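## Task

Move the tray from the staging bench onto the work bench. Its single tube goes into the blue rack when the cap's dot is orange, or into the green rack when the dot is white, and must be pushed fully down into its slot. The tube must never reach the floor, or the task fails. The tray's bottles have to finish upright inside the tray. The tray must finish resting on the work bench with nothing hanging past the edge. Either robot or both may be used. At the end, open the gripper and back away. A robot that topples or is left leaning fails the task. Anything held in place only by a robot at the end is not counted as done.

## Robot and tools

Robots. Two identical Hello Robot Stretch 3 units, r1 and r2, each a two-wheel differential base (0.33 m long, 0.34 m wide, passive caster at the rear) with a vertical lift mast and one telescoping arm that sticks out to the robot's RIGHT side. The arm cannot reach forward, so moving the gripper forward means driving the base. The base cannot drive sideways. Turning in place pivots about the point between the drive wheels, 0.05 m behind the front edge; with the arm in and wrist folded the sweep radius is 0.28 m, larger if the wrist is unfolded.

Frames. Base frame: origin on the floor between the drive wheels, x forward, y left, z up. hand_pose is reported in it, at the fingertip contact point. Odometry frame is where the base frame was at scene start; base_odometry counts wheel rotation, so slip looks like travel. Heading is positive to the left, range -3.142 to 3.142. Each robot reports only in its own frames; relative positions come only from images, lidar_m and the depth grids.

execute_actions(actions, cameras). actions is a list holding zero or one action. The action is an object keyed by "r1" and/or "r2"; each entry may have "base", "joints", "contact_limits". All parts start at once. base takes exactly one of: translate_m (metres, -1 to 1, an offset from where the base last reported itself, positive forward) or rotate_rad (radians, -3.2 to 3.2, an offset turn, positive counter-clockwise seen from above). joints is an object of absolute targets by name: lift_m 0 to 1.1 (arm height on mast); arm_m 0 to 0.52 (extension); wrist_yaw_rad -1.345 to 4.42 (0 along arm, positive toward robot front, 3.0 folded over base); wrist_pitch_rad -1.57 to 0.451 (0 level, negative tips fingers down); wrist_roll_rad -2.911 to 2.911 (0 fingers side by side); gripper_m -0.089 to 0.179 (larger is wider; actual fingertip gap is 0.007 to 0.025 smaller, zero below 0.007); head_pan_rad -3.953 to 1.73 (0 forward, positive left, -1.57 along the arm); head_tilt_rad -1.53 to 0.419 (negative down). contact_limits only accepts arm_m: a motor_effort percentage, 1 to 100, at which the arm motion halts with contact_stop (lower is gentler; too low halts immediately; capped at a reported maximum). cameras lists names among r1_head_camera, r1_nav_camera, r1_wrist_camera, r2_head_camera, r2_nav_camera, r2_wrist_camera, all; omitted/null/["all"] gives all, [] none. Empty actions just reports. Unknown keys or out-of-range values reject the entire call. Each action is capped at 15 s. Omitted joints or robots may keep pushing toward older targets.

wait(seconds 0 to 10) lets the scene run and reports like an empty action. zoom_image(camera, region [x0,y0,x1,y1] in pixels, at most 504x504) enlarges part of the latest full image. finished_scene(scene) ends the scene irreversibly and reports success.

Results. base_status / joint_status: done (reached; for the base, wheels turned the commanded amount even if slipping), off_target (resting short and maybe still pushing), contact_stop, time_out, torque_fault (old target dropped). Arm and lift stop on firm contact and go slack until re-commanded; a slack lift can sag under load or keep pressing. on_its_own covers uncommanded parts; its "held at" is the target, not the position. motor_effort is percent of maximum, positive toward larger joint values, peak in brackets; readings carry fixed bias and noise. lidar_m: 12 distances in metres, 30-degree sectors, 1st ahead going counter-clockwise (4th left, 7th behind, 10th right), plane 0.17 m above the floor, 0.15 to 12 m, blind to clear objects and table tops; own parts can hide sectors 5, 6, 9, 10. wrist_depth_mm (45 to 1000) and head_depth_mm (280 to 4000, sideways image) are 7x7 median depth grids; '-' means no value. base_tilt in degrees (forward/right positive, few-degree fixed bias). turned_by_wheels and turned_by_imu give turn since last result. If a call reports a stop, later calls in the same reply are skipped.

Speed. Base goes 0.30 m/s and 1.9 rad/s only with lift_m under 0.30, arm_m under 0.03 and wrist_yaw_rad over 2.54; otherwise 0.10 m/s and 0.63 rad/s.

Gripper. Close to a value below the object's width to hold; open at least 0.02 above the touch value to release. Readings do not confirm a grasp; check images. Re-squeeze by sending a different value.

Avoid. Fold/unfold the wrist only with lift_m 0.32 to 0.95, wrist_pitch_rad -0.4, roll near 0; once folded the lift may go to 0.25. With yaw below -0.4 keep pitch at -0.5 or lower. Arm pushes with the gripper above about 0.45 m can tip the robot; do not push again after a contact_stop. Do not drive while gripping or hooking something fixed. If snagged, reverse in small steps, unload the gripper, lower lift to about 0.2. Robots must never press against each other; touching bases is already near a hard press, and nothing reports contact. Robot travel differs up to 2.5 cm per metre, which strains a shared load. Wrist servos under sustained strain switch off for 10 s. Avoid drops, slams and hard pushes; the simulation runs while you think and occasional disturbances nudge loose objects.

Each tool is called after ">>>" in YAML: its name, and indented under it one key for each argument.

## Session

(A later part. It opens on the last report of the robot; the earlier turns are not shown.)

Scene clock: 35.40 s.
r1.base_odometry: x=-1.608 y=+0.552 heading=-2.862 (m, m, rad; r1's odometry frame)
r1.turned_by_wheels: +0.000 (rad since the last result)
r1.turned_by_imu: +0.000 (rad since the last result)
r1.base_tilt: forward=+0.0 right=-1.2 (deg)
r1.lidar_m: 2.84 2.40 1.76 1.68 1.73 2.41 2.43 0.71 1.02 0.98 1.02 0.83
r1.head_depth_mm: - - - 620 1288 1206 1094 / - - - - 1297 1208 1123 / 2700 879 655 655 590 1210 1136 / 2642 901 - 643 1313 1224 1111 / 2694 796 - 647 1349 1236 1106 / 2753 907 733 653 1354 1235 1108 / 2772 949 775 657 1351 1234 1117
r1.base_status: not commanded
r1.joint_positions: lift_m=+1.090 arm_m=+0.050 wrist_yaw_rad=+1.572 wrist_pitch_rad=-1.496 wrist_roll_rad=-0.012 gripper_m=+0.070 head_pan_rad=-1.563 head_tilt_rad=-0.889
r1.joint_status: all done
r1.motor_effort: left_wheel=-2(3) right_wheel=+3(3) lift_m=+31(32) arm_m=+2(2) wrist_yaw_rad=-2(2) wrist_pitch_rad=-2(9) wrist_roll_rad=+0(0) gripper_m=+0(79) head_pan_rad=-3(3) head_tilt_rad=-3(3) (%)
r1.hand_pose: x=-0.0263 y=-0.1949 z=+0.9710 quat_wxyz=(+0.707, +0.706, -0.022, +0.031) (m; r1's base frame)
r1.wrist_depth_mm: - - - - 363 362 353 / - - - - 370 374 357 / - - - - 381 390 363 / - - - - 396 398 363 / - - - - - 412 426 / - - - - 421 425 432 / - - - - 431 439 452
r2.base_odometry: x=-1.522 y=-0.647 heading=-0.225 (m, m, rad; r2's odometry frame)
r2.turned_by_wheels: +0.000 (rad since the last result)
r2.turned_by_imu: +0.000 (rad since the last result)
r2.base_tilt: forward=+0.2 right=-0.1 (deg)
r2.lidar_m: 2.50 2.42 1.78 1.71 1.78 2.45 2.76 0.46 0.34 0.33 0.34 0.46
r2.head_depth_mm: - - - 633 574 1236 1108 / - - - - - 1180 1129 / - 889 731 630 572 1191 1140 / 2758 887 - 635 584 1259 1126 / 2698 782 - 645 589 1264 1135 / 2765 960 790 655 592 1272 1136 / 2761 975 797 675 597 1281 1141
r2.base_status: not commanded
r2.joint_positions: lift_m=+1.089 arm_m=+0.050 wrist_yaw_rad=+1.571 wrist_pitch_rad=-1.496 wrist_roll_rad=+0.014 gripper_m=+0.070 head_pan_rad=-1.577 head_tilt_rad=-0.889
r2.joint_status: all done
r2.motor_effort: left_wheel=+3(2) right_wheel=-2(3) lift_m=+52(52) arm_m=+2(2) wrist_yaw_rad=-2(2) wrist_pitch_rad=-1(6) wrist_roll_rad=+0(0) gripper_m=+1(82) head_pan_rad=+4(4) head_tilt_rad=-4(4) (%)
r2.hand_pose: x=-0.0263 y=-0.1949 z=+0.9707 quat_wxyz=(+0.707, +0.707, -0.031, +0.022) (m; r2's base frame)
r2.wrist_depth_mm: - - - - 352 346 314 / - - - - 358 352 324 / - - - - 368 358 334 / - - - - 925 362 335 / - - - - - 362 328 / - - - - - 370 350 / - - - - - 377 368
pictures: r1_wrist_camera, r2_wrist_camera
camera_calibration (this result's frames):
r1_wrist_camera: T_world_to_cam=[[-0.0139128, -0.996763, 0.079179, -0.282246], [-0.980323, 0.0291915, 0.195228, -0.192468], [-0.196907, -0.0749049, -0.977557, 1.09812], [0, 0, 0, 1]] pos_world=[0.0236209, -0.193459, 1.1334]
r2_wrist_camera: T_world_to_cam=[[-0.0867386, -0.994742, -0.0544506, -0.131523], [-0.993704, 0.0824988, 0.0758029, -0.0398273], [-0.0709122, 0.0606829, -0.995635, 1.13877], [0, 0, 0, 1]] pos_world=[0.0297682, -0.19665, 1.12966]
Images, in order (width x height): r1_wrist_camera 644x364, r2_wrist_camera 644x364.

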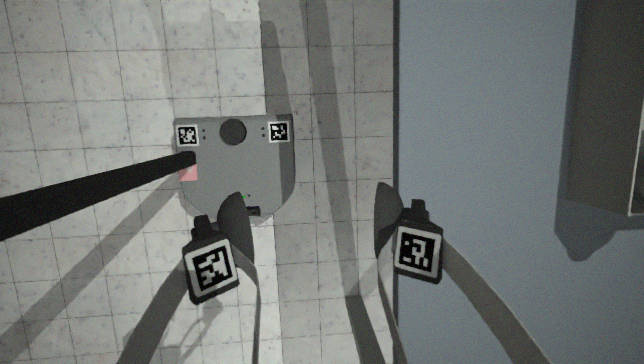

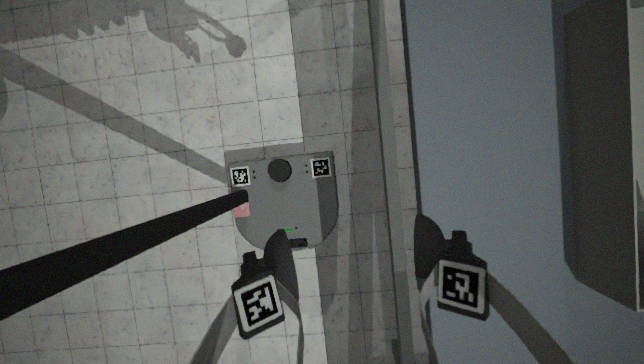

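>>> execute_actions:
  actions:
    - {"r1":{"base":{"translate_m":0.105},"joints":{"lift_m":1.03,"arm_m":0.355,"gripper_m":0.055}},"r2":{"base":{"translate_m":0.06},"joints":{"lift_m":1.03,"arm_m":0.315,"gripper_m":0.055}}}

Scene clock: 39.60 s.
r1.base_odometry: x=-1.709 y=+0.523 heading=-2.862 (m, m, rad; r1's odometry frame)
r1.turned_by_wheels: +0.000 (rad since the last result)
r1.turned_by_imu: +0.000 (rad since the last result)
r1.base_tilt: forward=+0.1 right=-1.2 (deg)
r1.lidar_m: 2.74 2.41 1.76 1.68 1.74 2.41 2.52 0.80 1.02 0.98 1.02 0.73
r1.head_depth_mm: 2639 868 668 634 1299 1202 1096 / - 852 659 637 1299 1218 1125 / 2585 876 685 641 1309 1220 1131 / 2654 786 754 643 1316 1225 1116 / 2721 929 745 647 1340 1231 1111 / 2787 937 767 650 1351 1237 1102 / 2822 946 774 655 1362 1242 1111
r1.base_status: done
r1.joint_positions: lift_m=+1.030 arm_m=+0.355 wrist_yaw_rad=+1.571 wrist_pitch_rad=-1.497 wrist_roll_rad=-0.012 gripper_m=+0.055 head_pan_rad=-1.563 head_tilt_rad=-0.889
r1.joint_status: all done
r1.motor_effort: left_wheel=-3(4) right_wheel=+3(9) lift_m=+17(29) arm_m=+2(2) wrist_yaw_rad=-2(2) wrist_pitch_rad=-2(2) wrist_roll_rad=+0(0) gripper_m=+0(57) head_pan_rad=-3(4) head_tilt_rad=-3(3) (%)
r1.hand_pose: x=-0.0264 y=-0.4999 z=+0.9118 quat_wxyz=(+0.707, +0.706, -0.022, +0.030) (m; r1's base frame)
r1.wrist_depth_mm: 972 286 291 296 299 280 250 / - 291 299 303 307 282 195 / - 299 306 306 313 294 266 / - 306 314 319 321 324 334 / - 315 320 327 333 302 343 / - 328 334 333 259 313 353 / - 342 343 346 205 297 308
r2.base_odometry: x=-1.464 y=-0.660 heading=-0.225 (m, m, rad; r2's odometry frame)
r2.turned_by_wheels: +0.000 (rad since the last result)
r2.turned_by_imu: -0.001 (rad since the last result)
r2.base_tilt: forward=+0.1 right=-0.2 (deg)
r2.lidar_m: 2.44 2.42 1.78 1.71 1.78 2.45 2.83 0.46 0.34 0.32 0.34 0.46
r2.head_depth_mm: 2700 888 574 629 574 1239 1110 / - 868 728 630 578 1242 1131 / - 877 729 631 581 1246 1135 / 2674 785 737 632 584 1257 1126 / 2762 925 748 652 589 1267 1134 / 2785 961 791 669 592 1275 1133 / 2783 968 795 674 596 1277 1142
r2.base_status: done
r2.joint_positions: lift_m=+1.031 arm_m=+0.315 wrist_yaw_rad=+1.571 wrist_pitch_rad=-1.497 wrist_roll_rad=+0.014 gripper_m=+0.055 head_pan_rad=-1.577 head_tilt_rad=-0.889
r2.joint_status: all done
r2.motor_effort: left_wheel=+3(7) right_wheel=-3(4) lift_m=+15(47) arm_m=+2(3) wrist_yaw_rad=-1(2) wrist_pitch_rad=-1(1) wrist_roll_rad=+0(0) gripper_m=-1(60) head_pan_rad=+4(4) head_tilt_rad=-4(4) (%)
r2.hand_pose: x=-0.0265 y=-0.4599 z=+0.9121 quat_wxyz=(+0.707, +0.707, -0.031, +0.021) (m; r2's base frame)
r2.wrist_depth_mm: - - 308 300 299 291 283 / - - 312 309 296 266 233 / - - 319 312 304 291 237 / - - 320 315 307 295 241 / - - 326 320 309 302 263 / - - 332 322 315 280 246 / - - 334 329 271 318 249
pictures: r1_head_camera (sideways: a quarter turn clockwise sets it upright), r1_nav_camera (sideways: a quarter turn counterclockwise sets it upright), r1_wrist_camera, r2_head_camera (sideways: a quarter turn clockwise sets it upright), r2_nav_camera (sideways: a quarter turn counterclockwise sets it upright), r2_wrist_camera
camera_calibration (this result's frames):
r1_head_camera: T_world_to_cam=[[-0.0202471, 0.820259, -0.571634, 0.767642], [0.998895, 0.0408569, 0.0232465, -0.0338915], [0.0424233, -0.570531, -0.820179, 1.02688], [0, 0, 0, 1]] pos_world=[0.00583266, -0.0424107, 1.28183]
r1_nav_camera: T_world_to_cam=[[0.0527184, -0.818313, 0.57235, -0.705818], [-0.99836, -0.0303836, 0.0485169, -0.00443729], [-0.022312, -0.573969, -0.818573, 1.02083], [0, 0, 0, 1]] pos_world=[0.0555563, 0.00820866, 1.23981]
r1_wrist_camera: T_world_to_cam=[[-0.0149016, -0.996748, 0.0791879, -0.581591], [-0.980179, 0.0302094, 0.195799, -0.172155], [-0.197555, -0.0747006, -0.977442, 1.01732], [0, 0, 0, 1]] pos_world=[0.0235668, -0.498505, 1.07413]
r2_head_camera: T_world_to_cam=[[0.0217111, 0.782527, -0.622238, 0.827168], [0.998239, 0.0173952, 0.0567067, -0.0700759], [0.0551985, -0.622374, -0.780771, 0.971762], [0, 0, 0, 1]] pos_world=[-0.00164608, -0.0412626, 1.27739]
r2_nav_camera: T_world_to_cam=[[-0.0707837, -0.813783, 0.576842, -0.703584], [-0.997259, 0.0452428, -0.0585462, 0.129361], [0.021546, -0.579405, -0.814755, 1.01206], [0, 0, 0, 1]] pos_world=[0.0573987, 0.00797453, 1.23801]
r2_wrist_camera: T_world_to_cam=[[-0.0876168, -0.994668, -0.0544041, -0.39836], [-0.993593, 0.0833471, 0.0763324, -0.0137496], [-0.0713909, 0.0607435, -0.995597, 1.09648], [0, 0, 0, 1]] pos_world=[0.0297141, -0.461693, 1.07103]
Images, in order (width x height): r1_head_camera 896x504, r1_nav_camera 672x504, r1_wrist_camera 644x364, r2_head_camera 896x504, r2_nav_camera 672x504, r2_wrist_camera 644x364.

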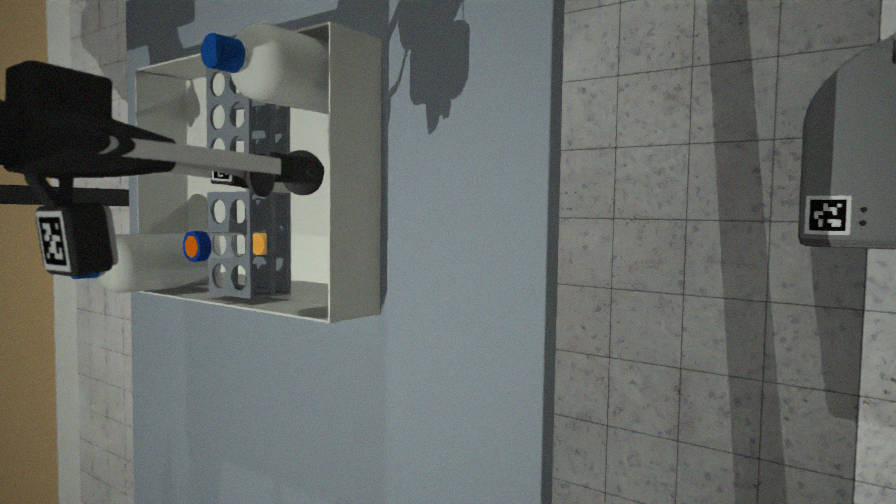

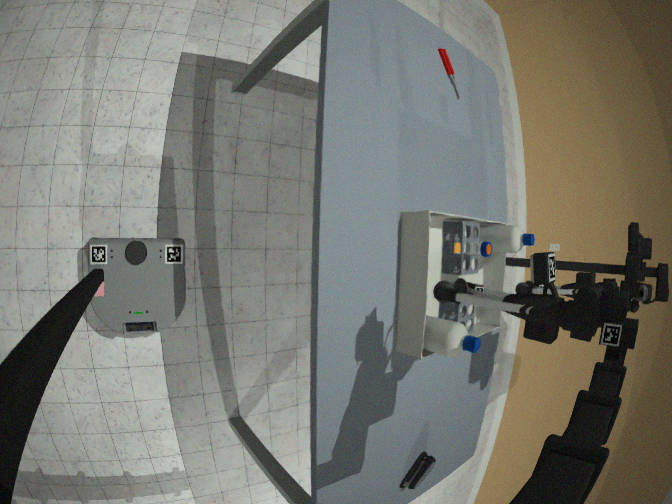

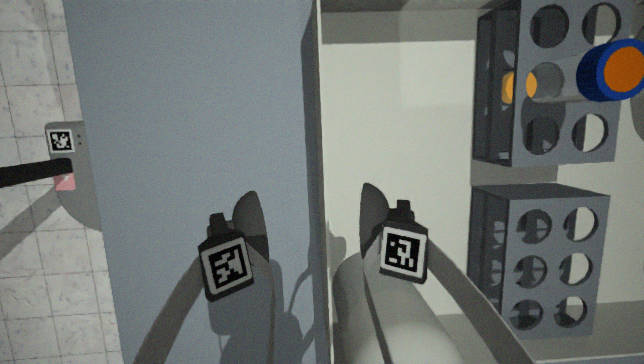

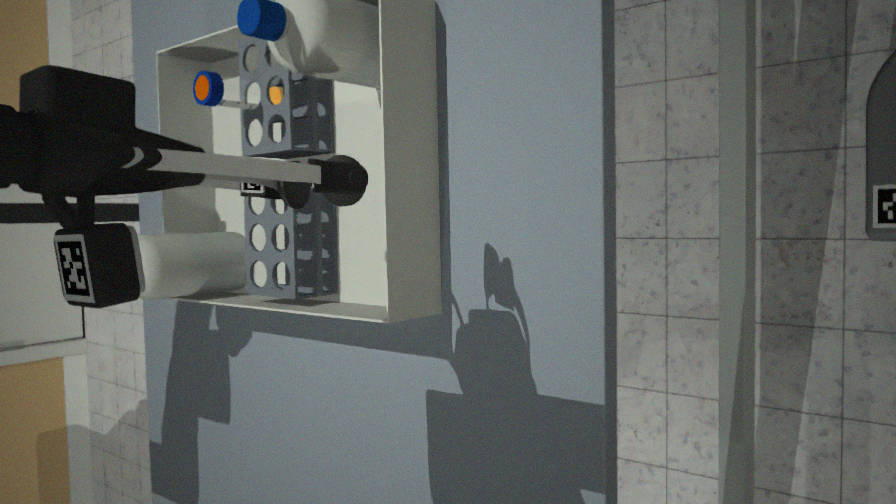

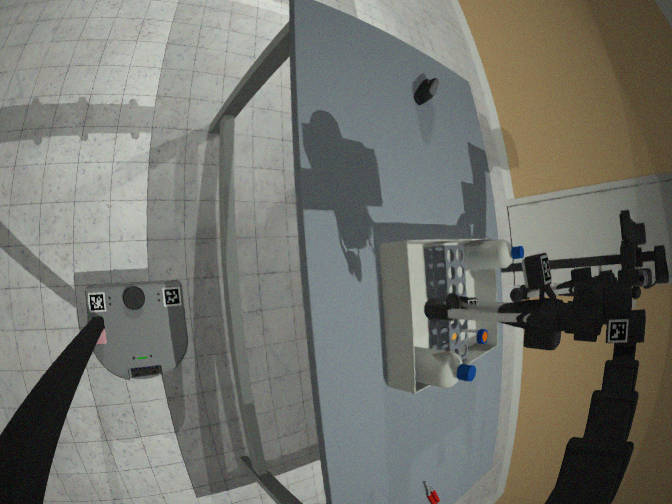

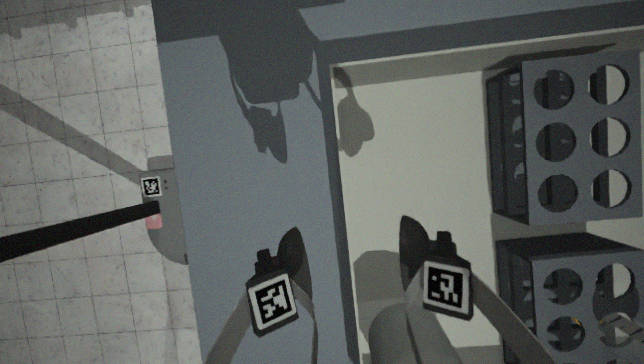

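>>> execute_actions:
  actions:
    - {"r1":{"base":{"translate_m":0.017},"joints":{"lift_m":0.935,"arm_m":0.362}},"r2":{"joints":{"lift_m":0.935}}}
  cameras: ["r1_head_camera","r2_head_camera","r1_wrist_camera","r2_wrist_camera"]

Scene clock: 41.87 s.
r1.base_odometry: x=-1.725 y=+0.519 heading=-2.862 (m, m, rad; r1's odometry frame)
r1.turned_by_wheels: +0.000 (rad since the last result)
r1.turned_by_imu: +0.000 (rad since the last result)
r1.base_tilt: forward=+0.1 right=-1.1 (deg)
r1.lidar_m: 2.71 2.40 1.76 1.67 1.74 2.41 2.53 0.82 1.02 0.98 1.02 0.72
r1.head_depth_mm: 2617 803 632 633 1292 1210 1092 / - 753 681 635 1300 1215 1126 / - 819 749 640 1307 1225 1133 / 2698 786 756 644 1316 1223 1110 / 2702 929 742 649 1339 1225 1106 / 2744 935 769 653 1352 1235 1105 / 2784 948 772 655 1351 1242 1108
r1.base_status: done
r1.joint_positions: lift_m=+0.935 arm_m=+0.362 wrist_yaw_rad=+1.571 wrist_pitch_rad=-1.497 wrist_roll_rad=-0.012 gripper_m=+0.055 head_pan_rad=-1.563 head_tilt_rad=-0.889
r1.joint_status: all done
r1.motor_effort: left_wheel=-2(4) right_wheel=+4(10) lift_m=+16(16) arm_m=+2(2) wrist_yaw_rad=-2(0) wrist_pitch_rad=-2(2) wrist_roll_rad=+0(0) gripper_m=+0(0) head_pan_rad=-3(3) head_tilt_rad=-3(3) (%)
r1.hand_pose: x=-0.0264 y=-0.5069 z=+0.8168 quat_wxyz=(+0.707, +0.706, -0.022, +0.030) (m; r1's base frame)
r1.wrist_depth_mm: 194 196 200 201 205 209 206 / 198 201 205 208 210 214 188 / 203 207 211 214 217 220 194 / 210 213 217 219 223 226 203 / 215 221 222 226 231 235 213 / 221 224 231 233 239 240 210 / 229 232 234 241 239 249 215
r2.base_odometry: x=-1.464 y=-0.660 heading=-0.225 (m, m, rad; r2's odometry frame)
r2.turned_by_wheels: +0.000 (rad since the last result)
r2.turned_by_imu: +0.000 (rad since the last result)
r2.base_tilt: forward=+0.2 right=-0.2 (deg)
r2.lidar_m: 2.43 2.41 1.77 1.71 1.78 2.44 2.82 0.46 0.34 0.33 0.34 0.46
r2.head_depth_mm: - 859 574 627 573 1238 1111 / - 866 728 628 578 1250 1135 / - - 730 630 581 1240 1135 / 2738 767 733 631 584 1261 1128 / 2759 924 747 651 589 1263 1135 / 2792 965 788 669 592 1273 1138 / 2776 973 795 674 597 1273 1140
r2.base_status: not commanded
r2.joint_positions: lift_m=+0.936 arm_m=+0.315 wrist_yaw_rad=+1.571 wrist_pitch_rad=-1.497 wrist_roll_rad=+0.014 gripper_m=+0.055 head_pan_rad=-1.577 head_tilt_rad=-0.889
r2.joint_status: all done
r2.motor_effort: left_wheel=+3(2) right_wheel=-3(3) lift_m=+15(15) arm_m=+2(2) wrist_yaw_rad=-1(1) wrist_pitch_rad=-1(1) wrist_roll_rad=+0(0) gripper_m=+0(0) head_pan_rad=+4(4) head_tilt_rad=-4(5) (%)
r2.hand_pose: x=-0.0265 y=-0.4599 z=+0.8171 quat_wxyz=(+0.707, +0.707, -0.031, +0.021) (m; r2's base frame)
r2.wrist_depth_mm: 962 218 215 211 169 183 170 / - 223 217 210 209 203 193 / - 225 220 215 210 207 196 / - 227 223 218 212 209 185 / - 231 227 219 216 213 202 / - 235 233 225 220 214 207 / - 239 232 228 222 220 205
pictures: r1_head_camera (sideways: a quarter turn clockwise sets it upright), r1_wrist_camera, r2_head_camera (sideways: a quarter turn clockwise sets it upright), r2_wrist_camera
camera_calibration (this result's frames):
r1_head_camera: T_world_to_cam=[[-0.0202472, 0.820259, -0.571634, 0.767642], [0.998895, 0.040857, 0.0232465, -0.0338915], [0.0424234, -0.570531, -0.820179, 1.02688], [0, 0, 0, 1]] pos_world=[0.00583266, -0.0424107, 1.28183]
r1_wrist_camera: T_world_to_cam=[[-0.0149008, -0.996748, 0.079188, -0.58105], [-0.980177, 0.0302092, 0.195807, -0.153353], [-0.197563, -0.0747006, -0.97744, 0.923946], [0, 0, 0, 1]] pos_world=[0.023566, -0.505508, 0.979141]
r2_head_camera: T_world_to_cam=[[0.0217109, 0.782527, -0.622238, 0.827168], [0.998239, 0.0173955, 0.0567067, -0.0700759], [0.0551987, -0.622374, -0.780771, 0.971762], [0, 0, 0, 1]] pos_world=[-0.00164607, -0.0412626, 1.27739]
r2_wrist_camera: T_world_to_cam=[[-0.0876168, -0.994668, -0.0544041, -0.403529], [-0.993593, 0.0833471, 0.0763325, -0.00649864], [-0.071391, 0.0607435, -0.995597, 1.00191], [0, 0, 0, 1]] pos_world=[0.0297141, -0.461695, 0.976037]
Images, in order (width x height): r1_head_camera 896x504, r1_wrist_camera 644x364, r2_head_camera 896x504, r2_wrist_camera 644x364.

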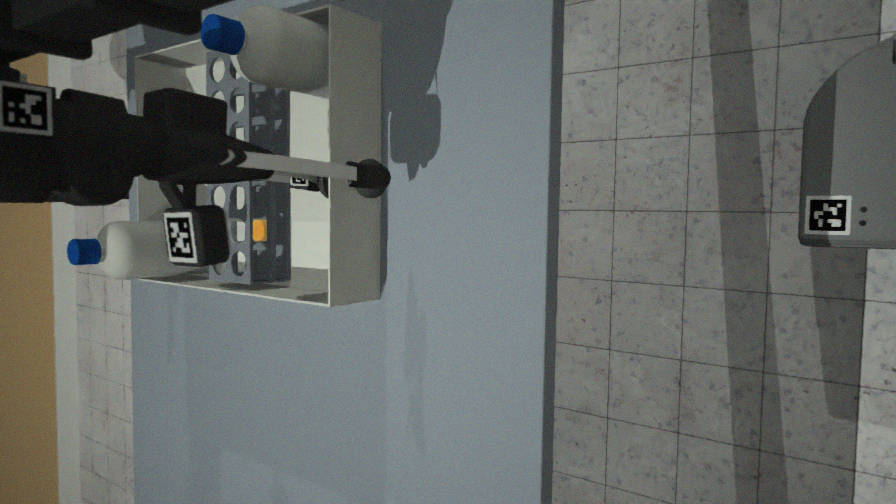

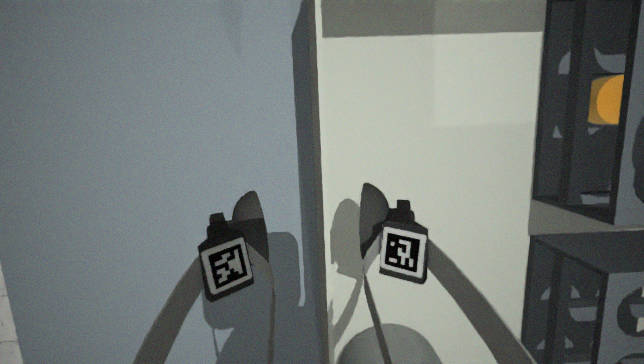

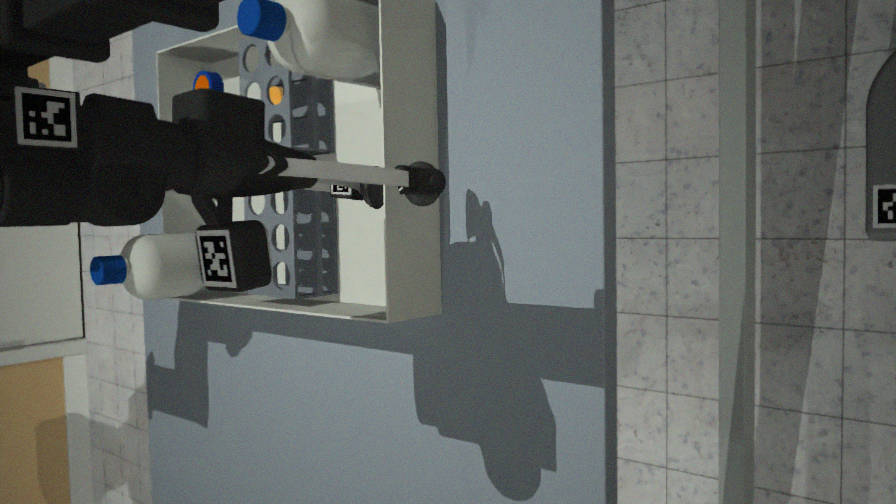

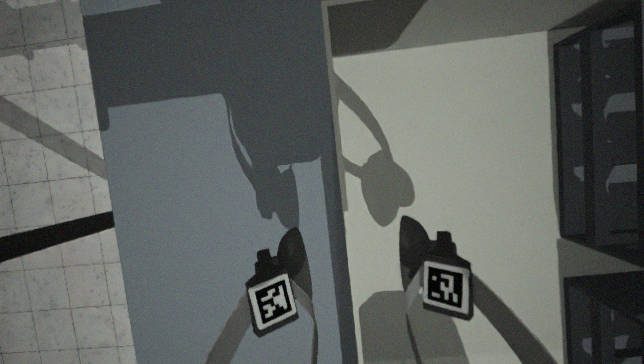

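>>> execute_actions:
  actions:
    - {"r1":{"joints":{"lift_m":0.925,"arm_m":0.367,"gripper_m":-0.05}},"r2":{"base":{"rotate_rad":-0.005},"joints":{"lift_m":0.925,"arm_m":0.311,"gripper_m":-0.05}}}
  cameras: []

>>> execute_actions:
  actions:
    - {"r1":{"joints":{"lift_m":0.97}},"r2":{"joints":{"lift_m":0.97}}}
  cameras: ["r1_head_camera","r2_head_camera","r1_wrist_camera","r2_wrist_camera"]

Scene clock: 44.77 s.
r1.base_odometry: x=-1.725 y=+0.519 heading=-2.862 (m, m, rad; r1's odometry frame)
r1.turned_by_wheels: +0.000 (rad since the last result)
r1.turned_by_imu: +0.000 (rad since the last result)
r1.base_tilt: forward=+0.0 right=-1.1 (deg)
r1.lidar_m: 2.72 2.40 1.76 1.67 1.74 2.41 2.54 0.82 1.02 0.98 1.02 0.72
r1.head_depth_mm: - 783 632 631 1299 1209 1093 / - 769 685 637 1289 1211 1119 / - 859 749 639 1308 1221 1136 / 2669 798 751 643 1314 1224 1116 / 2704 926 747 646 1345 1233 1097 / 2801 935 769 652 1348 1233 1107 / 2800 942 774 655 1354 1243 1112
r1.base_status: not commanded
r1.joint_positions: lift_m=+0.925 arm_m=+0.367 wrist_yaw_rad=+1.571 wrist_pitch_rad=-1.498 wrist_roll_rad=-0.012 gripper_m=-0.049 head_pan_rad=-1.563 head_tilt_rad=-0.889
r1.joint_status: all done
r1.motor_effort: left_wheel=-3(3) right_wheel=+4(4) lift_m=+21(22) arm_m=+2(2) wrist_yaw_rad=-1(1) wrist_pitch_rad=-1(2) wrist_roll_rad=+0(0) gripper_m=-21(97) head_pan_rad=-3(4) head_tilt_rad=-4(3) (%)
r1.hand_pose: x=-0.0269 y=-0.5120 z=+0.8066 quat_wxyz=(+0.707, +0.706, -0.021, +0.029) (m; r1's base frame)
r1.wrist_depth_mm: 184 186 190 190 192 196 192 / 187 191 194 195 197 202 175 / 194 196 200 200 204 207 181 / 200 201 207 206 210 214 208 / 206 209 210 - 217 218 214 / 211 214 218 223 223 226 195 / 216 222 226 226 225 233 204
r2.base_odometry: x=-1.464 y=-0.660 heading=-0.230 (m, m, rad; r2's odometry frame)
r2.turned_by_wheels: -0.005 (rad since the last result)
r2.turned_by_imu: -0.005 (rad since the last result)
r2.base_tilt: forward=+0.2 right=-0.2 (deg)
r2.lidar_m: 2.44 2.43 1.78 1.71 1.77 2.44 2.83 0.46 0.34 0.33 0.34 0.46
r2.head_depth_mm: - 840 573 628 574 1243 1109 / - 848 720 628 578 1242 1130 / - - 744 630 581 1247 1133 / 2722 784 733 632 585 1256 1127 / 2753 922 747 649 588 1259 1134 / 2769 961 789 669 592 1272 1141 / 2785 970 796 674 595 1281 1142
r2.base_status: done
r2.joint_positions: lift_m=+0.925 arm_m=+0.311 wrist_yaw_rad=+1.571 wrist_pitch_rad=-1.497 wrist_roll_rad=+0.014 gripper_m=-0.049 head_pan_rad=-1.577 head_tilt_rad=-0.889
r2.joint_status: all done
r2.motor_effort: left_wheel=+3(7) right_wheel=-3(7) lift_m=+21(22) arm_m=-3(3) wrist_yaw_rad=+0(1) wrist_pitch_rad=-1(1) wrist_roll_rad=+0(0) gripper_m=-22(96) head_pan_rad=+4(4) head_tilt_rad=-4(4) (%)
r2.hand_pose: x=-0.0266 y=-0.4565 z=+0.8069 quat_wxyz=(+0.707, +0.707, -0.031, +0.021) (m; r2's base frame)
r2.wrist_depth_mm: 981 207 204 199 176 184 176 / - 210 207 203 194 190 182 / - 214 211 205 196 193 185 / - 217 214 208 198 195 186 / - 221 215 211 202 198 191 / - 224 217 215 204 201 197 / - 226 222 216 208 204 196
pictures: none
No camera images: the call's "cameras" was empty. Leave "cameras" out to get every camera's image.

Scene clock: 46.00 s.
r1.base_odometry: x=-1.725 y=+0.519 heading=-2.862 (m, m, rad; r1's odometry frame)
r1.turned_by_wheels: +0.000 (rad since the last result)
r1.turned_by_imu: +0.000 (rad since the last result)
r1.base_tilt: forward=+0.1 right=-1.1 (deg)
r1.lidar_m: 2.72 2.40 1.76 1.68 1.74 2.41 2.54 0.82 1.02 0.98 1.02 0.72
r1.head_depth_mm: 2646 561 616 633 1294 1203 1093 / 2714 727 693 637 1303 1215 1124 / 2674 736 703 639 1309 1225 1136 / 762 754 702 643 1311 1229 1110 / 2729 930 746 648 1352 1228 1096 / 2724 933 767 652 1340 1236 1108 / 2797 945 774 655 1350 1242 1113
r1.base_status: not commanded
r1.joint_positions: lift_m=+0.969 arm_m=+0.367 wrist_yaw_rad=+1.571 wrist_pitch_rad=-1.499 wrist_roll_rad=-0.012 gripper_m=-0.046 head_pan_rad=-1.563 head_tilt_rad=-0.889
r1.joint_status: all done
r1.motor_effort: left_wheel=-3(3) right_wheel=+4(4) lift_m=+36(36) arm_m=+1(2) wrist_yaw_rad=+0(2) wrist_pitch_rad=-1(1) wrist_roll_rad=+0(0) gripper_m=-20(22) head_pan_rad=-3(3) head_tilt_rad=-4(3) (%)
r1.hand_pose: x=-0.0269 y=-0.5120 z=+0.8508 quat_wxyz=(+0.707, +0.706, -0.021, +0.029) (m; r1's base frame)
r1.wrist_depth_mm: 224 228 231 189 192 195 193 / 229 234 238 194 197 202 175 / 238 238 243 201 202 207 181 / 245 245 253 207 210 214 191 / 251 252 259 - 214 219 214 / 260 261 265 223 222 226 195 / - 269 275 227 225 232 203
r2.base_odometry: x=-1.464 y=-0.660 heading=-0.230 (m, m, rad; r2's odometry frame)
r2.turned_by_wheels: +0.000 (rad since the last result)
r2.turned_by_imu: +0.000 (rad since the last result)
r2.base_tilt: forward=+0.2 right=-0.1 (deg)
r2.lidar_m: 2.43 2.42 1.78 1.71 1.78 2.44 2.82 0.46 0.34 0.32 0.34 0.46
r2.head_depth_mm: 2759 742 564 632 575 1241 1108 / 2663 685 692 638 578 1242 1134 / - - 694 642 581 1245 1134 / 2643 745 693 645 584 1258 1129 / 2742 899 721 652 588 1260 1130 / 2768 960 789 669 591 1272 1136 / 2772 971 795 672 596 1278 1141
r2.base_status: not commanded
r2.joint_positions: lift_m=+0.969 arm_m=+0.311 wrist_yaw_rad=+1.571 wrist_pitch_rad=-1.497 wrist_roll_rad=+0.014 gripper_m=-0.046 head_pan_rad=-1.577 head_tilt_rad=-0.889
r2.joint_status: all done
r2.motor_effort: left_wheel=+3(3) right_wheel=-2(3) lift_m=+58(61) arm_m=-3(3) wrist_yaw_rad=+0(1) wrist_pitch_rad=-1(1) wrist_roll_rad=+0(0) gripper_m=-20(22) head_pan_rad=+4(4) head_tilt_rad=-4(5) (%)
r2.hand_pose: x=-0.0266 y=-0.4565 z=+0.8504 quat_wxyz=(+0.707, +0.707, -0.031, +0.021) (m; r2's base frame)
r2.wrist_depth_mm: - 249 247 241 175 187 175 / - 254 250 244 193 191 181 / - 259 253 249 197 193 185 / - 262 256 251 199 195 187 / - 267 262 257 202 200 190 / - - 264 261 204 201 197 / - - 268 263 210 204 197
pictures: r1_head_camera (sideways: a quarter turn clockwise sets it upright), r1_wrist_camera, r2_head_camera (sideways: a quarter turn clockwise sets it upright), r2_wrist_camera
camera_calibration (this result's frames):
r1_head_camera: T_world_to_cam=[[-0.0202472, 0.820259, -0.571634, 0.767642], [0.998895, 0.040857, 0.0232465, -0.0338915], [0.0424234, -0.570531, -0.820179, 1.02688], [0, 0, 0, 1]] pos_world=[0.00583266, -0.0424107, 1.28183]
r1_wrist_camera: T_world_to_cam=[[-0.0149517, -0.996745, 0.0792184, -0.588822], [-0.979762, 0.0304207, 0.197839, -0.161992], [-0.199605, -0.0746571, -0.977028, 0.956323], [0, 0, 0, 1]] pos_world=[0.0233692, -0.510581, 1.01305]
r2_head_camera: T_world_to_cam=[[0.0217108, 0.782527, -0.622238, 0.827167], [0.998239, 0.0173955, 0.0567068, -0.0700759], [0.0551987, -0.622373, -0.780772, 0.971763], [0, 0, 0, 1]] pos_world=[-0.00164606, -0.0412626, 1.27739]
r2_wrist_camera: T_world_to_cam=[[-0.0876595, -0.994667, -0.0543482, -0.398402], [-0.993543, 0.0833548, 0.0769708, -0.0100298], [-0.0720301, 0.0607445, -0.995551, 1.03484], [0, 0, 0, 1]] pos_world=[0.0296508, -0.458302, 1.00935]
Images, in order (width x height): r1_head_camera 896x504, r1_wrist_camera 644x364, r2_head_camera 896x504, r2_wrist_camera 644x364.

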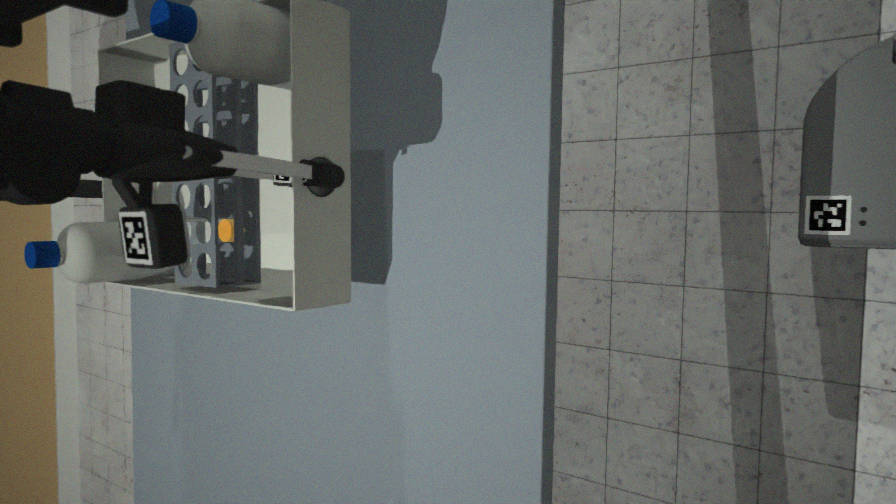

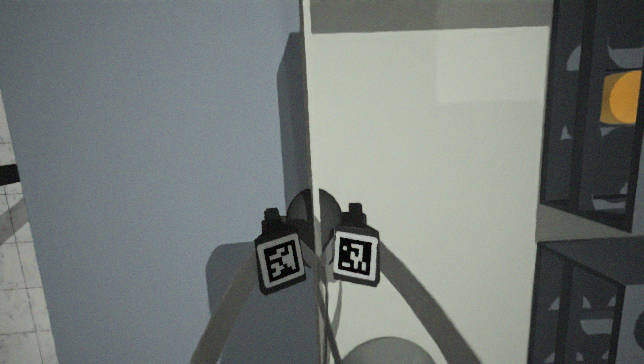

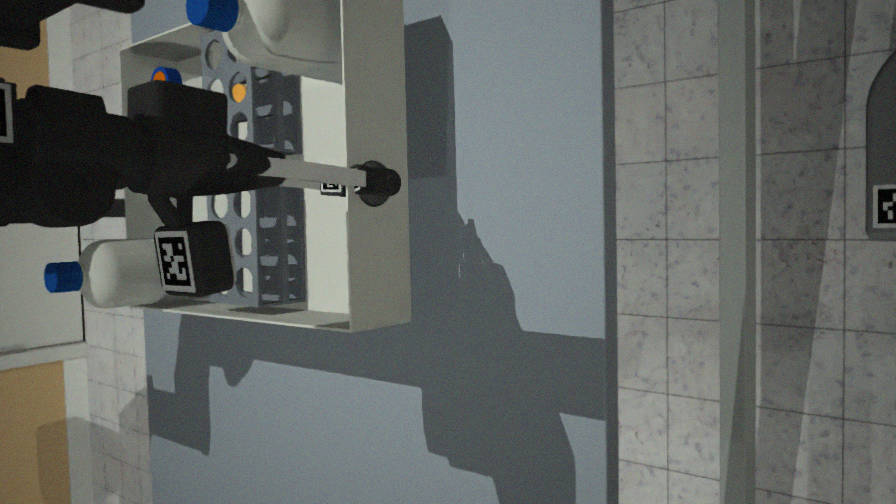

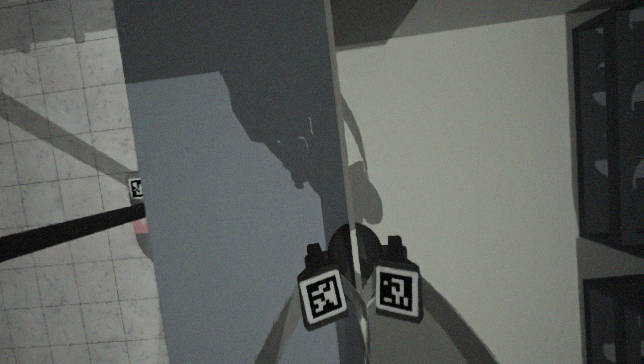

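>>> execute_actions:
  actions:
    - {"r1":{"base":{"translate_m":-1},"joints":{"lift_m":1.08,"arm_m":0.367},"contact_limits":{"arm_m":10}},"r2":{"base":{"translate_m":1},"joints":{"lift_m":1.08,"head_pan_rad":-0.5,"head_tilt_rad":-0.5}}}
  cameras: ["r2_head_camera","r1_wrist_camera","r2_wrist_camera"]

Scene clock: 58.47 s.
r1.base_odometry: x=-0.764 y=+0.795 heading=-2.862 (m, m, rad; r1's odometry frame)
r1.turned_by_wheels: +0.000 (rad since the last result)
r1.turned_by_imu: -0.001 (rad since the last result)
r1.base_tilt: forward=+0.1 right=-1.2 (deg)
r1.lidar_m: 1.67 2.40 1.74 1.70 1.76 2.42 1.56 1.81 3.15 0.99 0.39 1.39
r1.head_depth_mm: 677 515 1837 1559 1361 1205 1093 / 742 547 1836 1577 1377 1215 1127 / 731 549 1638 1587 1380 1218 1137 / 652 555 1682 1593 1382 1218 1117 / 2701 851 1339 1538 1393 1194 1100 / 2788 938 769 665 770 1231 1107 / 2762 946 757 655 1348 1245 1112
r1.base_status: done
r1.joint_positions: lift_m=+1.079 arm_m=+0.367 wrist_yaw_rad=+1.571 wrist_pitch_rad=-1.497 wrist_roll_rad=-0.012 gripper_m=-0.046 head_pan_rad=-1.563 head_tilt_rad=-0.889
r1.joint_status: all done
r1.motor_effort: left_wheel=-2(9) right_wheel=+3(6) lift_m=+35(38) arm_m=+2(2) wrist_yaw_rad=-1(0) wrist_pitch_rad=-1(1) wrist_roll_rad=+0(0) gripper_m=-20(20) head_pan_rad=-3(3) head_tilt_rad=-3(4) (%)
r1.contact_limits: arm_m 10 (drawing in: default 15, maximum 25; extending or still: default 21, maximum 35)
r1.hand_pose: x=-0.0266 y=-0.5120 z=+0.9608 quat_wxyz=(+0.707, +0.706, -0.022, +0.030) (m; r1's base frame)
r1.wrist_depth_mm: - - - 190 192 196 193 / - - - 195 197 201 175 / - - - 200 202 205 181 / - - - 207 209 213 188 / - - - - 215 218 213 / - - - - 222 226 194 / - - - - 223 231 202
r2.base_odometry: x=-0.490 y=-0.888 heading=-0.230 (m, m, rad; r2's odometry frame)
r2.turned_by_wheels: +0.000 (rad since the last result)
r2.turned_by_imu: -0.010 (rad since the last result)
r2.base_tilt: forward=+0.1 right=-0.3 (deg)
r2.lidar_m: 1.46 2.45 1.78 1.72 1.78 2.42 1.30 0.44 0.45 1.31 3.14 1.72
r2.head_depth_mm: 3664 3927 3719 2530 1918 1548 1290 / - - 3768 2542 1940 1551 1300 / - - 1814 2386 1954 1558 1305 / - - 1866 2605 1959 1582 1310 / - - 1664 2659 1980 1586 1315 / - - 1657 2333 1864 1594 1323 / - - 2183 2567 1998 1607 1333
r2.base_status: done
r2.joint_positions: lift_m=+1.079 arm_m=+0.311 wrist_yaw_rad=+1.571 wrist_pitch_rad=-1.495 wrist_roll_rad=+0.014 gripper_m=-0.043 head_pan_rad=-0.507 head_tilt_rad=-0.507
r2.joint_status: all done
r2.on_its_own: gripper_m is held at -0.044, not at your -0.050, by its stall guard, which is not easing now
r2.motor_effort: left_wheel=+3(5) right_wheel=-2(4) lift_m=+58(59) arm_m=-2(2) wrist_yaw_rad=-1(1) wrist_pitch_rad=-2(2) wrist_roll_rad=-1(1) gripper_m=-19(20) head_pan_rad=+4(55) head_tilt_rad=+4(27) (%)
r2.hand_pose: x=-0.0260 y=-0.4564 z=+0.9604 quat_wxyz=(+0.707, +0.706, -0.031, +0.022) (m; r2's base frame)
r2.wrist_depth_mm: - - - 194 177 187 178 / - - - - 194 190 182 / - - - - 195 192 184 / - - - - 199 195 187 / - - - - 202 198 188 / - - - - 203 201 196 / - - - 837 209 203 196
pictures: r1_wrist_camera, r2_head_camera (sideways: a quarter turn clockwise sets it upright), r2_wrist_camera
camera_calibration (this result's frames):
r1_wrist_camera: T_world_to_cam=[[-0.0152139, -0.996743, 0.0792002, -0.597519], [-0.979994, 0.0305848, 0.196661, -0.18224], [-0.198443, -0.0746238, -0.977268, 1.06413], [0, 0, 0, 1]] pos_world=[0.0234837, -0.510589, 1.1231]
r2_head_camera: T_world_to_cam=[[-0.423923, 0.254949, -0.869074, 1.15161], [0.447293, 0.89331, 0.0438746, -0.0500344], [0.787539, -0.370132, -0.492732, 0.592619], [0, 0, 0, 1]] pos_world=[0.0438651, -0.0295591, 1.29504]
r2_wrist_camera: T_world_to_cam=[[-0.0874969, -0.994669, -0.0545779, -0.39209], [-0.993744, 0.083336, 0.0743493, -0.0153214], [-0.0694047, 0.0607418, -0.995738, 1.14463], [0, 0, 0, 1]] pos_world=[0.0299104, -0.45825, 1.11949]
Images, in order (width x height): r1_wrist_camera 644x364, r2_head_camera 896x504, r2_wrist_camera 644x364.

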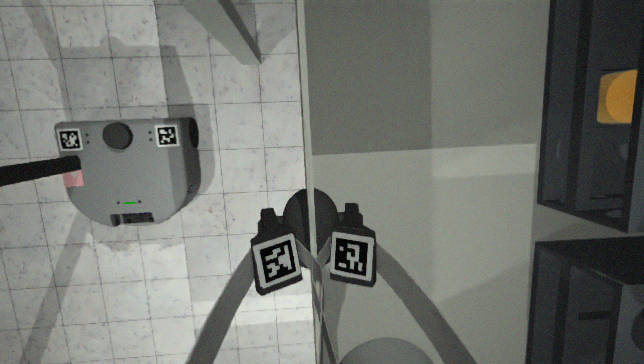

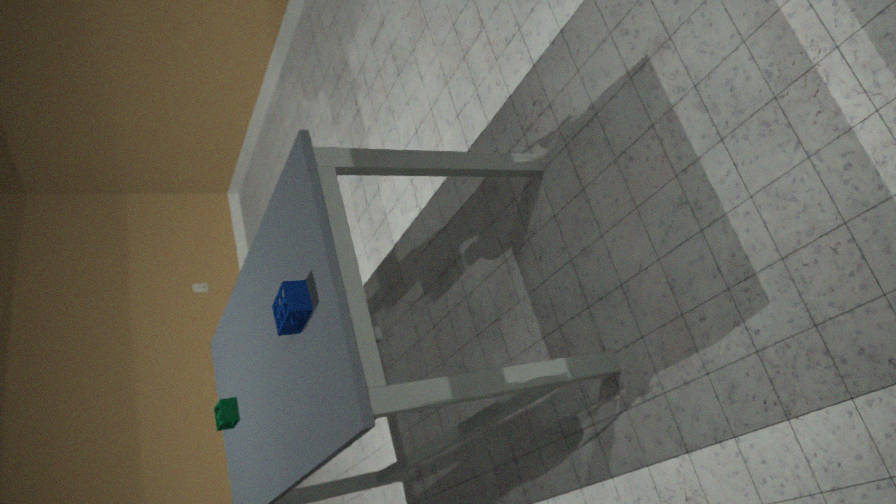

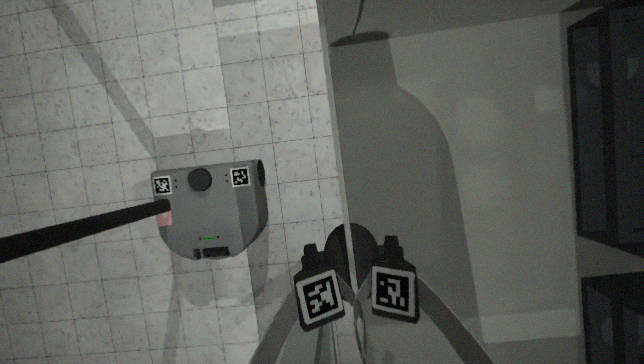

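>>> execute_actions:
  actions:
    - {"r2":{"base":{"rotate_rad":0.011}}}
  cameras: []

>>> execute_actions:
  actions:
    - {"r1":{"base":{"translate_m":-1},"joints":{"arm_m":0.367},"contact_limits":{"arm_m":10}},"r2":{"base":{"translate_m":1},"joints":{"head_pan_rad":-0.8,"head_tilt_rad":-0.7}}}
  cameras: ["r2_head_camera","r2_wrist_camera"]

Scene clock: 60.37 s.
r1.base_odometry: x=-0.764 y=+0.795 heading=-2.862 (m, m, rad; r1's odometry frame)
r1.turned_by_wheels: +0.000 (rad since the last result)
r1.turned_by_imu: +0.000 (rad since the last result)
r1.base_tilt: forward=+0.1 right=-1.2 (deg)
r1.lidar_m: 1.67 2.41 1.74 1.70 1.77 2.41 1.56 1.81 3.17 0.99 0.39 1.39
r1.head_depth_mm: 694 514 1832 1559 1361 1211 1091 / 742 546 1817 1579 1372 1212 1123 / 747 552 1638 1581 1392 1217 1135 / 655 554 1684 1599 1381 1225 1113 / 2721 852 1346 1535 1397 1200 1103 / 2763 933 768 666 770 1237 1109 / 2768 945 757 657 1358 1241 1114
r1.base_status: not commanded
r1.joint_positions: lift_m=+1.079 arm_m=+0.367 wrist_yaw_rad=+1.569 wrist_pitch_rad=-1.498 wrist_roll_rad=-0.011 gripper_m=-0.046 head_pan_rad=-1.563 head_tilt_rad=-0.889
r1.joint_status: not commanded
r1.motor_effort: left_wheel=-3(3) right_wheel=+4(4) lift_m=+35(35) arm_m=+1(1) wrist_yaw_rad=+0(0) wrist_pitch_rad=-1(1) wrist_roll_rad=+0(0) gripper_m=-20(20) head_pan_rad=-3(3) head_tilt_rad=-3(3) (%)
r1.hand_pose: x=-0.0269 y=-0.5120 z=+0.9608 quat_wxyz=(+0.707, +0.706, -0.022, +0.029) (m; r1's base frame)
r1.wrist_depth_mm: - - - 190 192 195 192 / - - - 195 198 201 174 / - - - 200 202 205 179 / - - - 206 210 212 188 / - - - - 215 220 202 / - - - - 221 226 191 / - - - - 225 233 202
r2.base_odometry: x=-0.490 y=-0.888 heading=-0.219 (m, m, rad; r2's odometry frame)
r2.turned_by_wheels: +0.011 (rad since the last result)
r2.turned_by_imu: +0.011 (rad since the last result)
r2.base_tilt: forward=+0.2 right=-0.3 (deg)
r2.lidar_m: 1.46 2.44 1.78 1.72 1.78 2.45 1.25 0.45 0.45 1.31 3.15 1.71
r2.head_depth_mm: 3757 - 3776 2544 1917 1549 1293 / - - 3794 2558 1932 1550 1298 / - - 1797 2363 1954 1565 1301 / - - 1741 2589 1971 1578 1309 / - - 1672 2638 1981 1580 1317 / - - 1659 2209 1932 1586 1323 / - - 2760 2581 2012 1601 1330
r2.base_status: done
r2.joint_positions: lift_m=+1.079 arm_m=+0.311 wrist_yaw_rad=+1.569 wrist_pitch_rad=-1.497 wrist_roll_rad=+0.014 gripper_m=-0.043 head_pan_rad=-0.507 head_tilt_rad=-0.507
r2.joint_status: not commanded
r2.on_its_own: gripper_m is held at -0.044, not at your -0.050, by its stall guard, which is not easing now
r2.motor_effort: left_wheel=+1(3) right_wheel=+0(3) lift_m=+57(58) arm_m=-2(3) wrist_yaw_rad=+0(1) wrist_pitch_rad=-1(2) wrist_roll_rad=+0(0) gripper_m=-19(19) head_pan_rad=+4(4) head_tilt_rad=+3(3) (%)
r2.hand_pose: x=-0.0266 y=-0.4564 z=+0.9604 quat_wxyz=(+0.707, +0.706, -0.031, +0.020) (m; r2's base frame)
r2.wrist_depth_mm: - - - - 174 186 174 / - - - - 192 189 182 / - - - - 196 192 184 / - - - - 199 196 186 / - - - - 203 198 189 / - - - - 203 201 196 / - - - - 209 204 196
pictures: none
No camera images: the call's "cameras" was empty. Leave "cameras" out to get every camera's image.

Scene clock: 72.00 s.
r1.base_odometry: x=+0.197 y=+1.070 heading=-2.862 (m, m, rad; r1's odometry frame)
r1.turned_by_wheels: +0.000 (rad since the last result)
r1.turned_by_imu: -0.002 (rad since the last result)
r1.base_tilt: forward=+0.0 right=-1.1 (deg)
r1.lidar_m: 1.28 2.38 1.77 1.70 1.76 2.41 1.98 0.62 1.11 1.31 3.15 1.25
r1.head_depth_mm: 687 514 1837 1569 1371 1207 1092 / 739 546 1807 1570 1377 1216 1124 / 729 550 1637 1585 1376 1221 1134 / 653 552 1684 1588 1376 1225 1115 / 2682 2095 1890 1603 1388 1237 1102 / 2735 2347 1912 1612 1410 1238 1110 / 2766 2328 1914 1629 1407 1240 1111
r1.base_status: done
r1.joint_positions: lift_m=+1.079 arm_m=+0.367 wrist_yaw_rad=+1.569 wrist_pitch_rad=-1.498 wrist_roll_rad=-0.011 gripper_m=-0.046 head_pan_rad=-1.563 head_tilt_rad=-0.889
r1.joint_status: all done
r1.motor_effort: left_wheel=-3(8) right_wheel=+4(6) lift_m=+35(36) arm_m=+2(1) wrist_yaw_rad=+0(2) wrist_pitch_rad=-1(1) wrist_roll_rad=+0(0) gripper_m=-20(20) head_pan_rad=-3(3) head_tilt_rad=-3(4) (%)
r1.contact_limits: arm_m 10 (drawing in: default 15, maximum 25; extending or still: default 21, maximum 35)
r1.hand_pose: x=-0.0269 y=-0.5120 z=+0.9608 quat_wxyz=(+0.707, +0.706, -0.022, +0.029) (m; r1's base frame)
r1.wrist_depth_mm: - - - 189 193 197 194 / - - - 195 197 202 174 / - - - 203 203 206 180 / - - - 206 209 213 187 / - - - - 215 219 213 / - - - - 222 226 193 / - - - - 225 231 202
r2.base_odometry: x=+0.486 y=-1.105 heading=-0.219 (m, m, rad; r2's odometry frame)
r2.turned_by_wheels: +0.000 (rad since the last result)
r2.turned_by_imu: -0.009 (rad since the last result)
r2.base_tilt: forward=+0.2 right=-0.2 (deg)
r2.lidar_m: 1.24 2.44 1.79 1.72 1.77 2.43 1.35 1.36 3.16 1.31 1.04 0.53
r2.head_depth_mm: 3005 3137 1014 1312 1526 1350 1177 / 3178 3359 1025 916 1606 1367 1178 / 3517 3519 957 832 1622 1370 1184 / 3927 3593 1002 811 794 1022 1169 / - 1484 1056 820 835 1302 1199 / - 1520 1071 850 1648 1361 1204 / 3745 1538 1081 1868 1583 1401 1214
r2.base_status: done
r2.joint_positions: lift_m=+1.079 arm_m=+0.311 wrist_yaw_rad=+1.569 wrist_pitch_rad=-1.496 wrist_roll_rad=+0.014 gripper_m=-0.043 head_pan_rad=-0.793 head_tilt_rad=-0.691
r2.joint_status: all done
r2.on_its_own: gripper_m is held at -0.044, not at your -0.050, by its stall guard, which is not easing now
r2.motor_effort: left_wheel=+2(6) right_wheel=-3(5) lift_m=+58(58) arm_m=-2(2) wrist_yaw_rad=+0(1) wrist_pitch_rad=-1(2) wrist_roll_rad=+0(0) gripper_m=-20(18) head_pan_rad=-5(33) head_tilt_rad=-4(19) (%)
r2.hand_pose: x=-0.0263 y=-0.4564 z=+0.9604 quat_wxyz=(+0.707, +0.706, -0.031, +0.021) (m; r2's base frame)
r2.wrist_depth_mm: - - - 195 176 186 176 / - - - - 193 189 182 / - - - - 196 193 183 / - - - - 199 195 187 / - - - - 202 197 189 / - - - - 206 201 195 / - - - - 208 204 196
pictures: r2_head_camera (sideways: a quarter turn clockwise sets it upright), r2_wrist_camera
camera_calibration (this result's frames):
r2_head_camera: T_world_to_cam=[[-0.440498, 0.47128, -0.764105, 1.01486], [0.687047, 0.724823, 0.0509776, -0.0607327], [0.577866, -0.502521, -0.643074, 0.789491], [0, 0, 0, 1]] pos_world=[0.0325503, -0.0375281, 1.28626]
r2_wrist_camera: T_world_to_cam=[[-0.0886724, -0.99457, -0.054479, -0.392158], [-0.993565, 0.0844481, 0.0754834, -0.0161941], [-0.0704729, 0.0608217, -0.995658, 1.14454], [0, 0, 0, 1]] pos_world=[0.0297958, -0.458274, 1.11943]
Images, in order (width x height): r2_head_camera 896x504, r2_wrist_camera 644x364.

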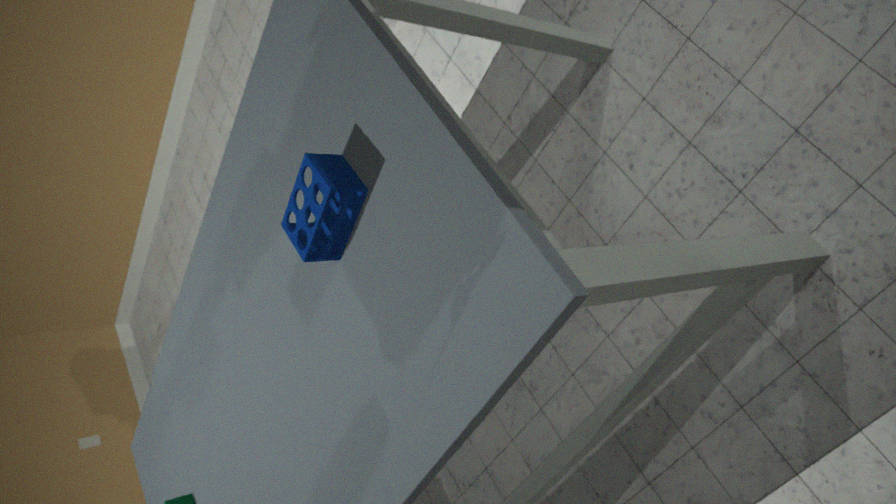

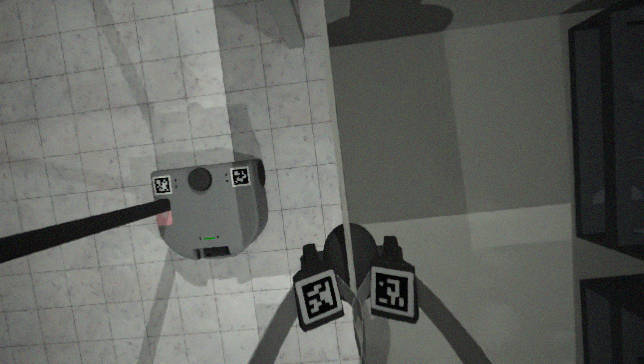

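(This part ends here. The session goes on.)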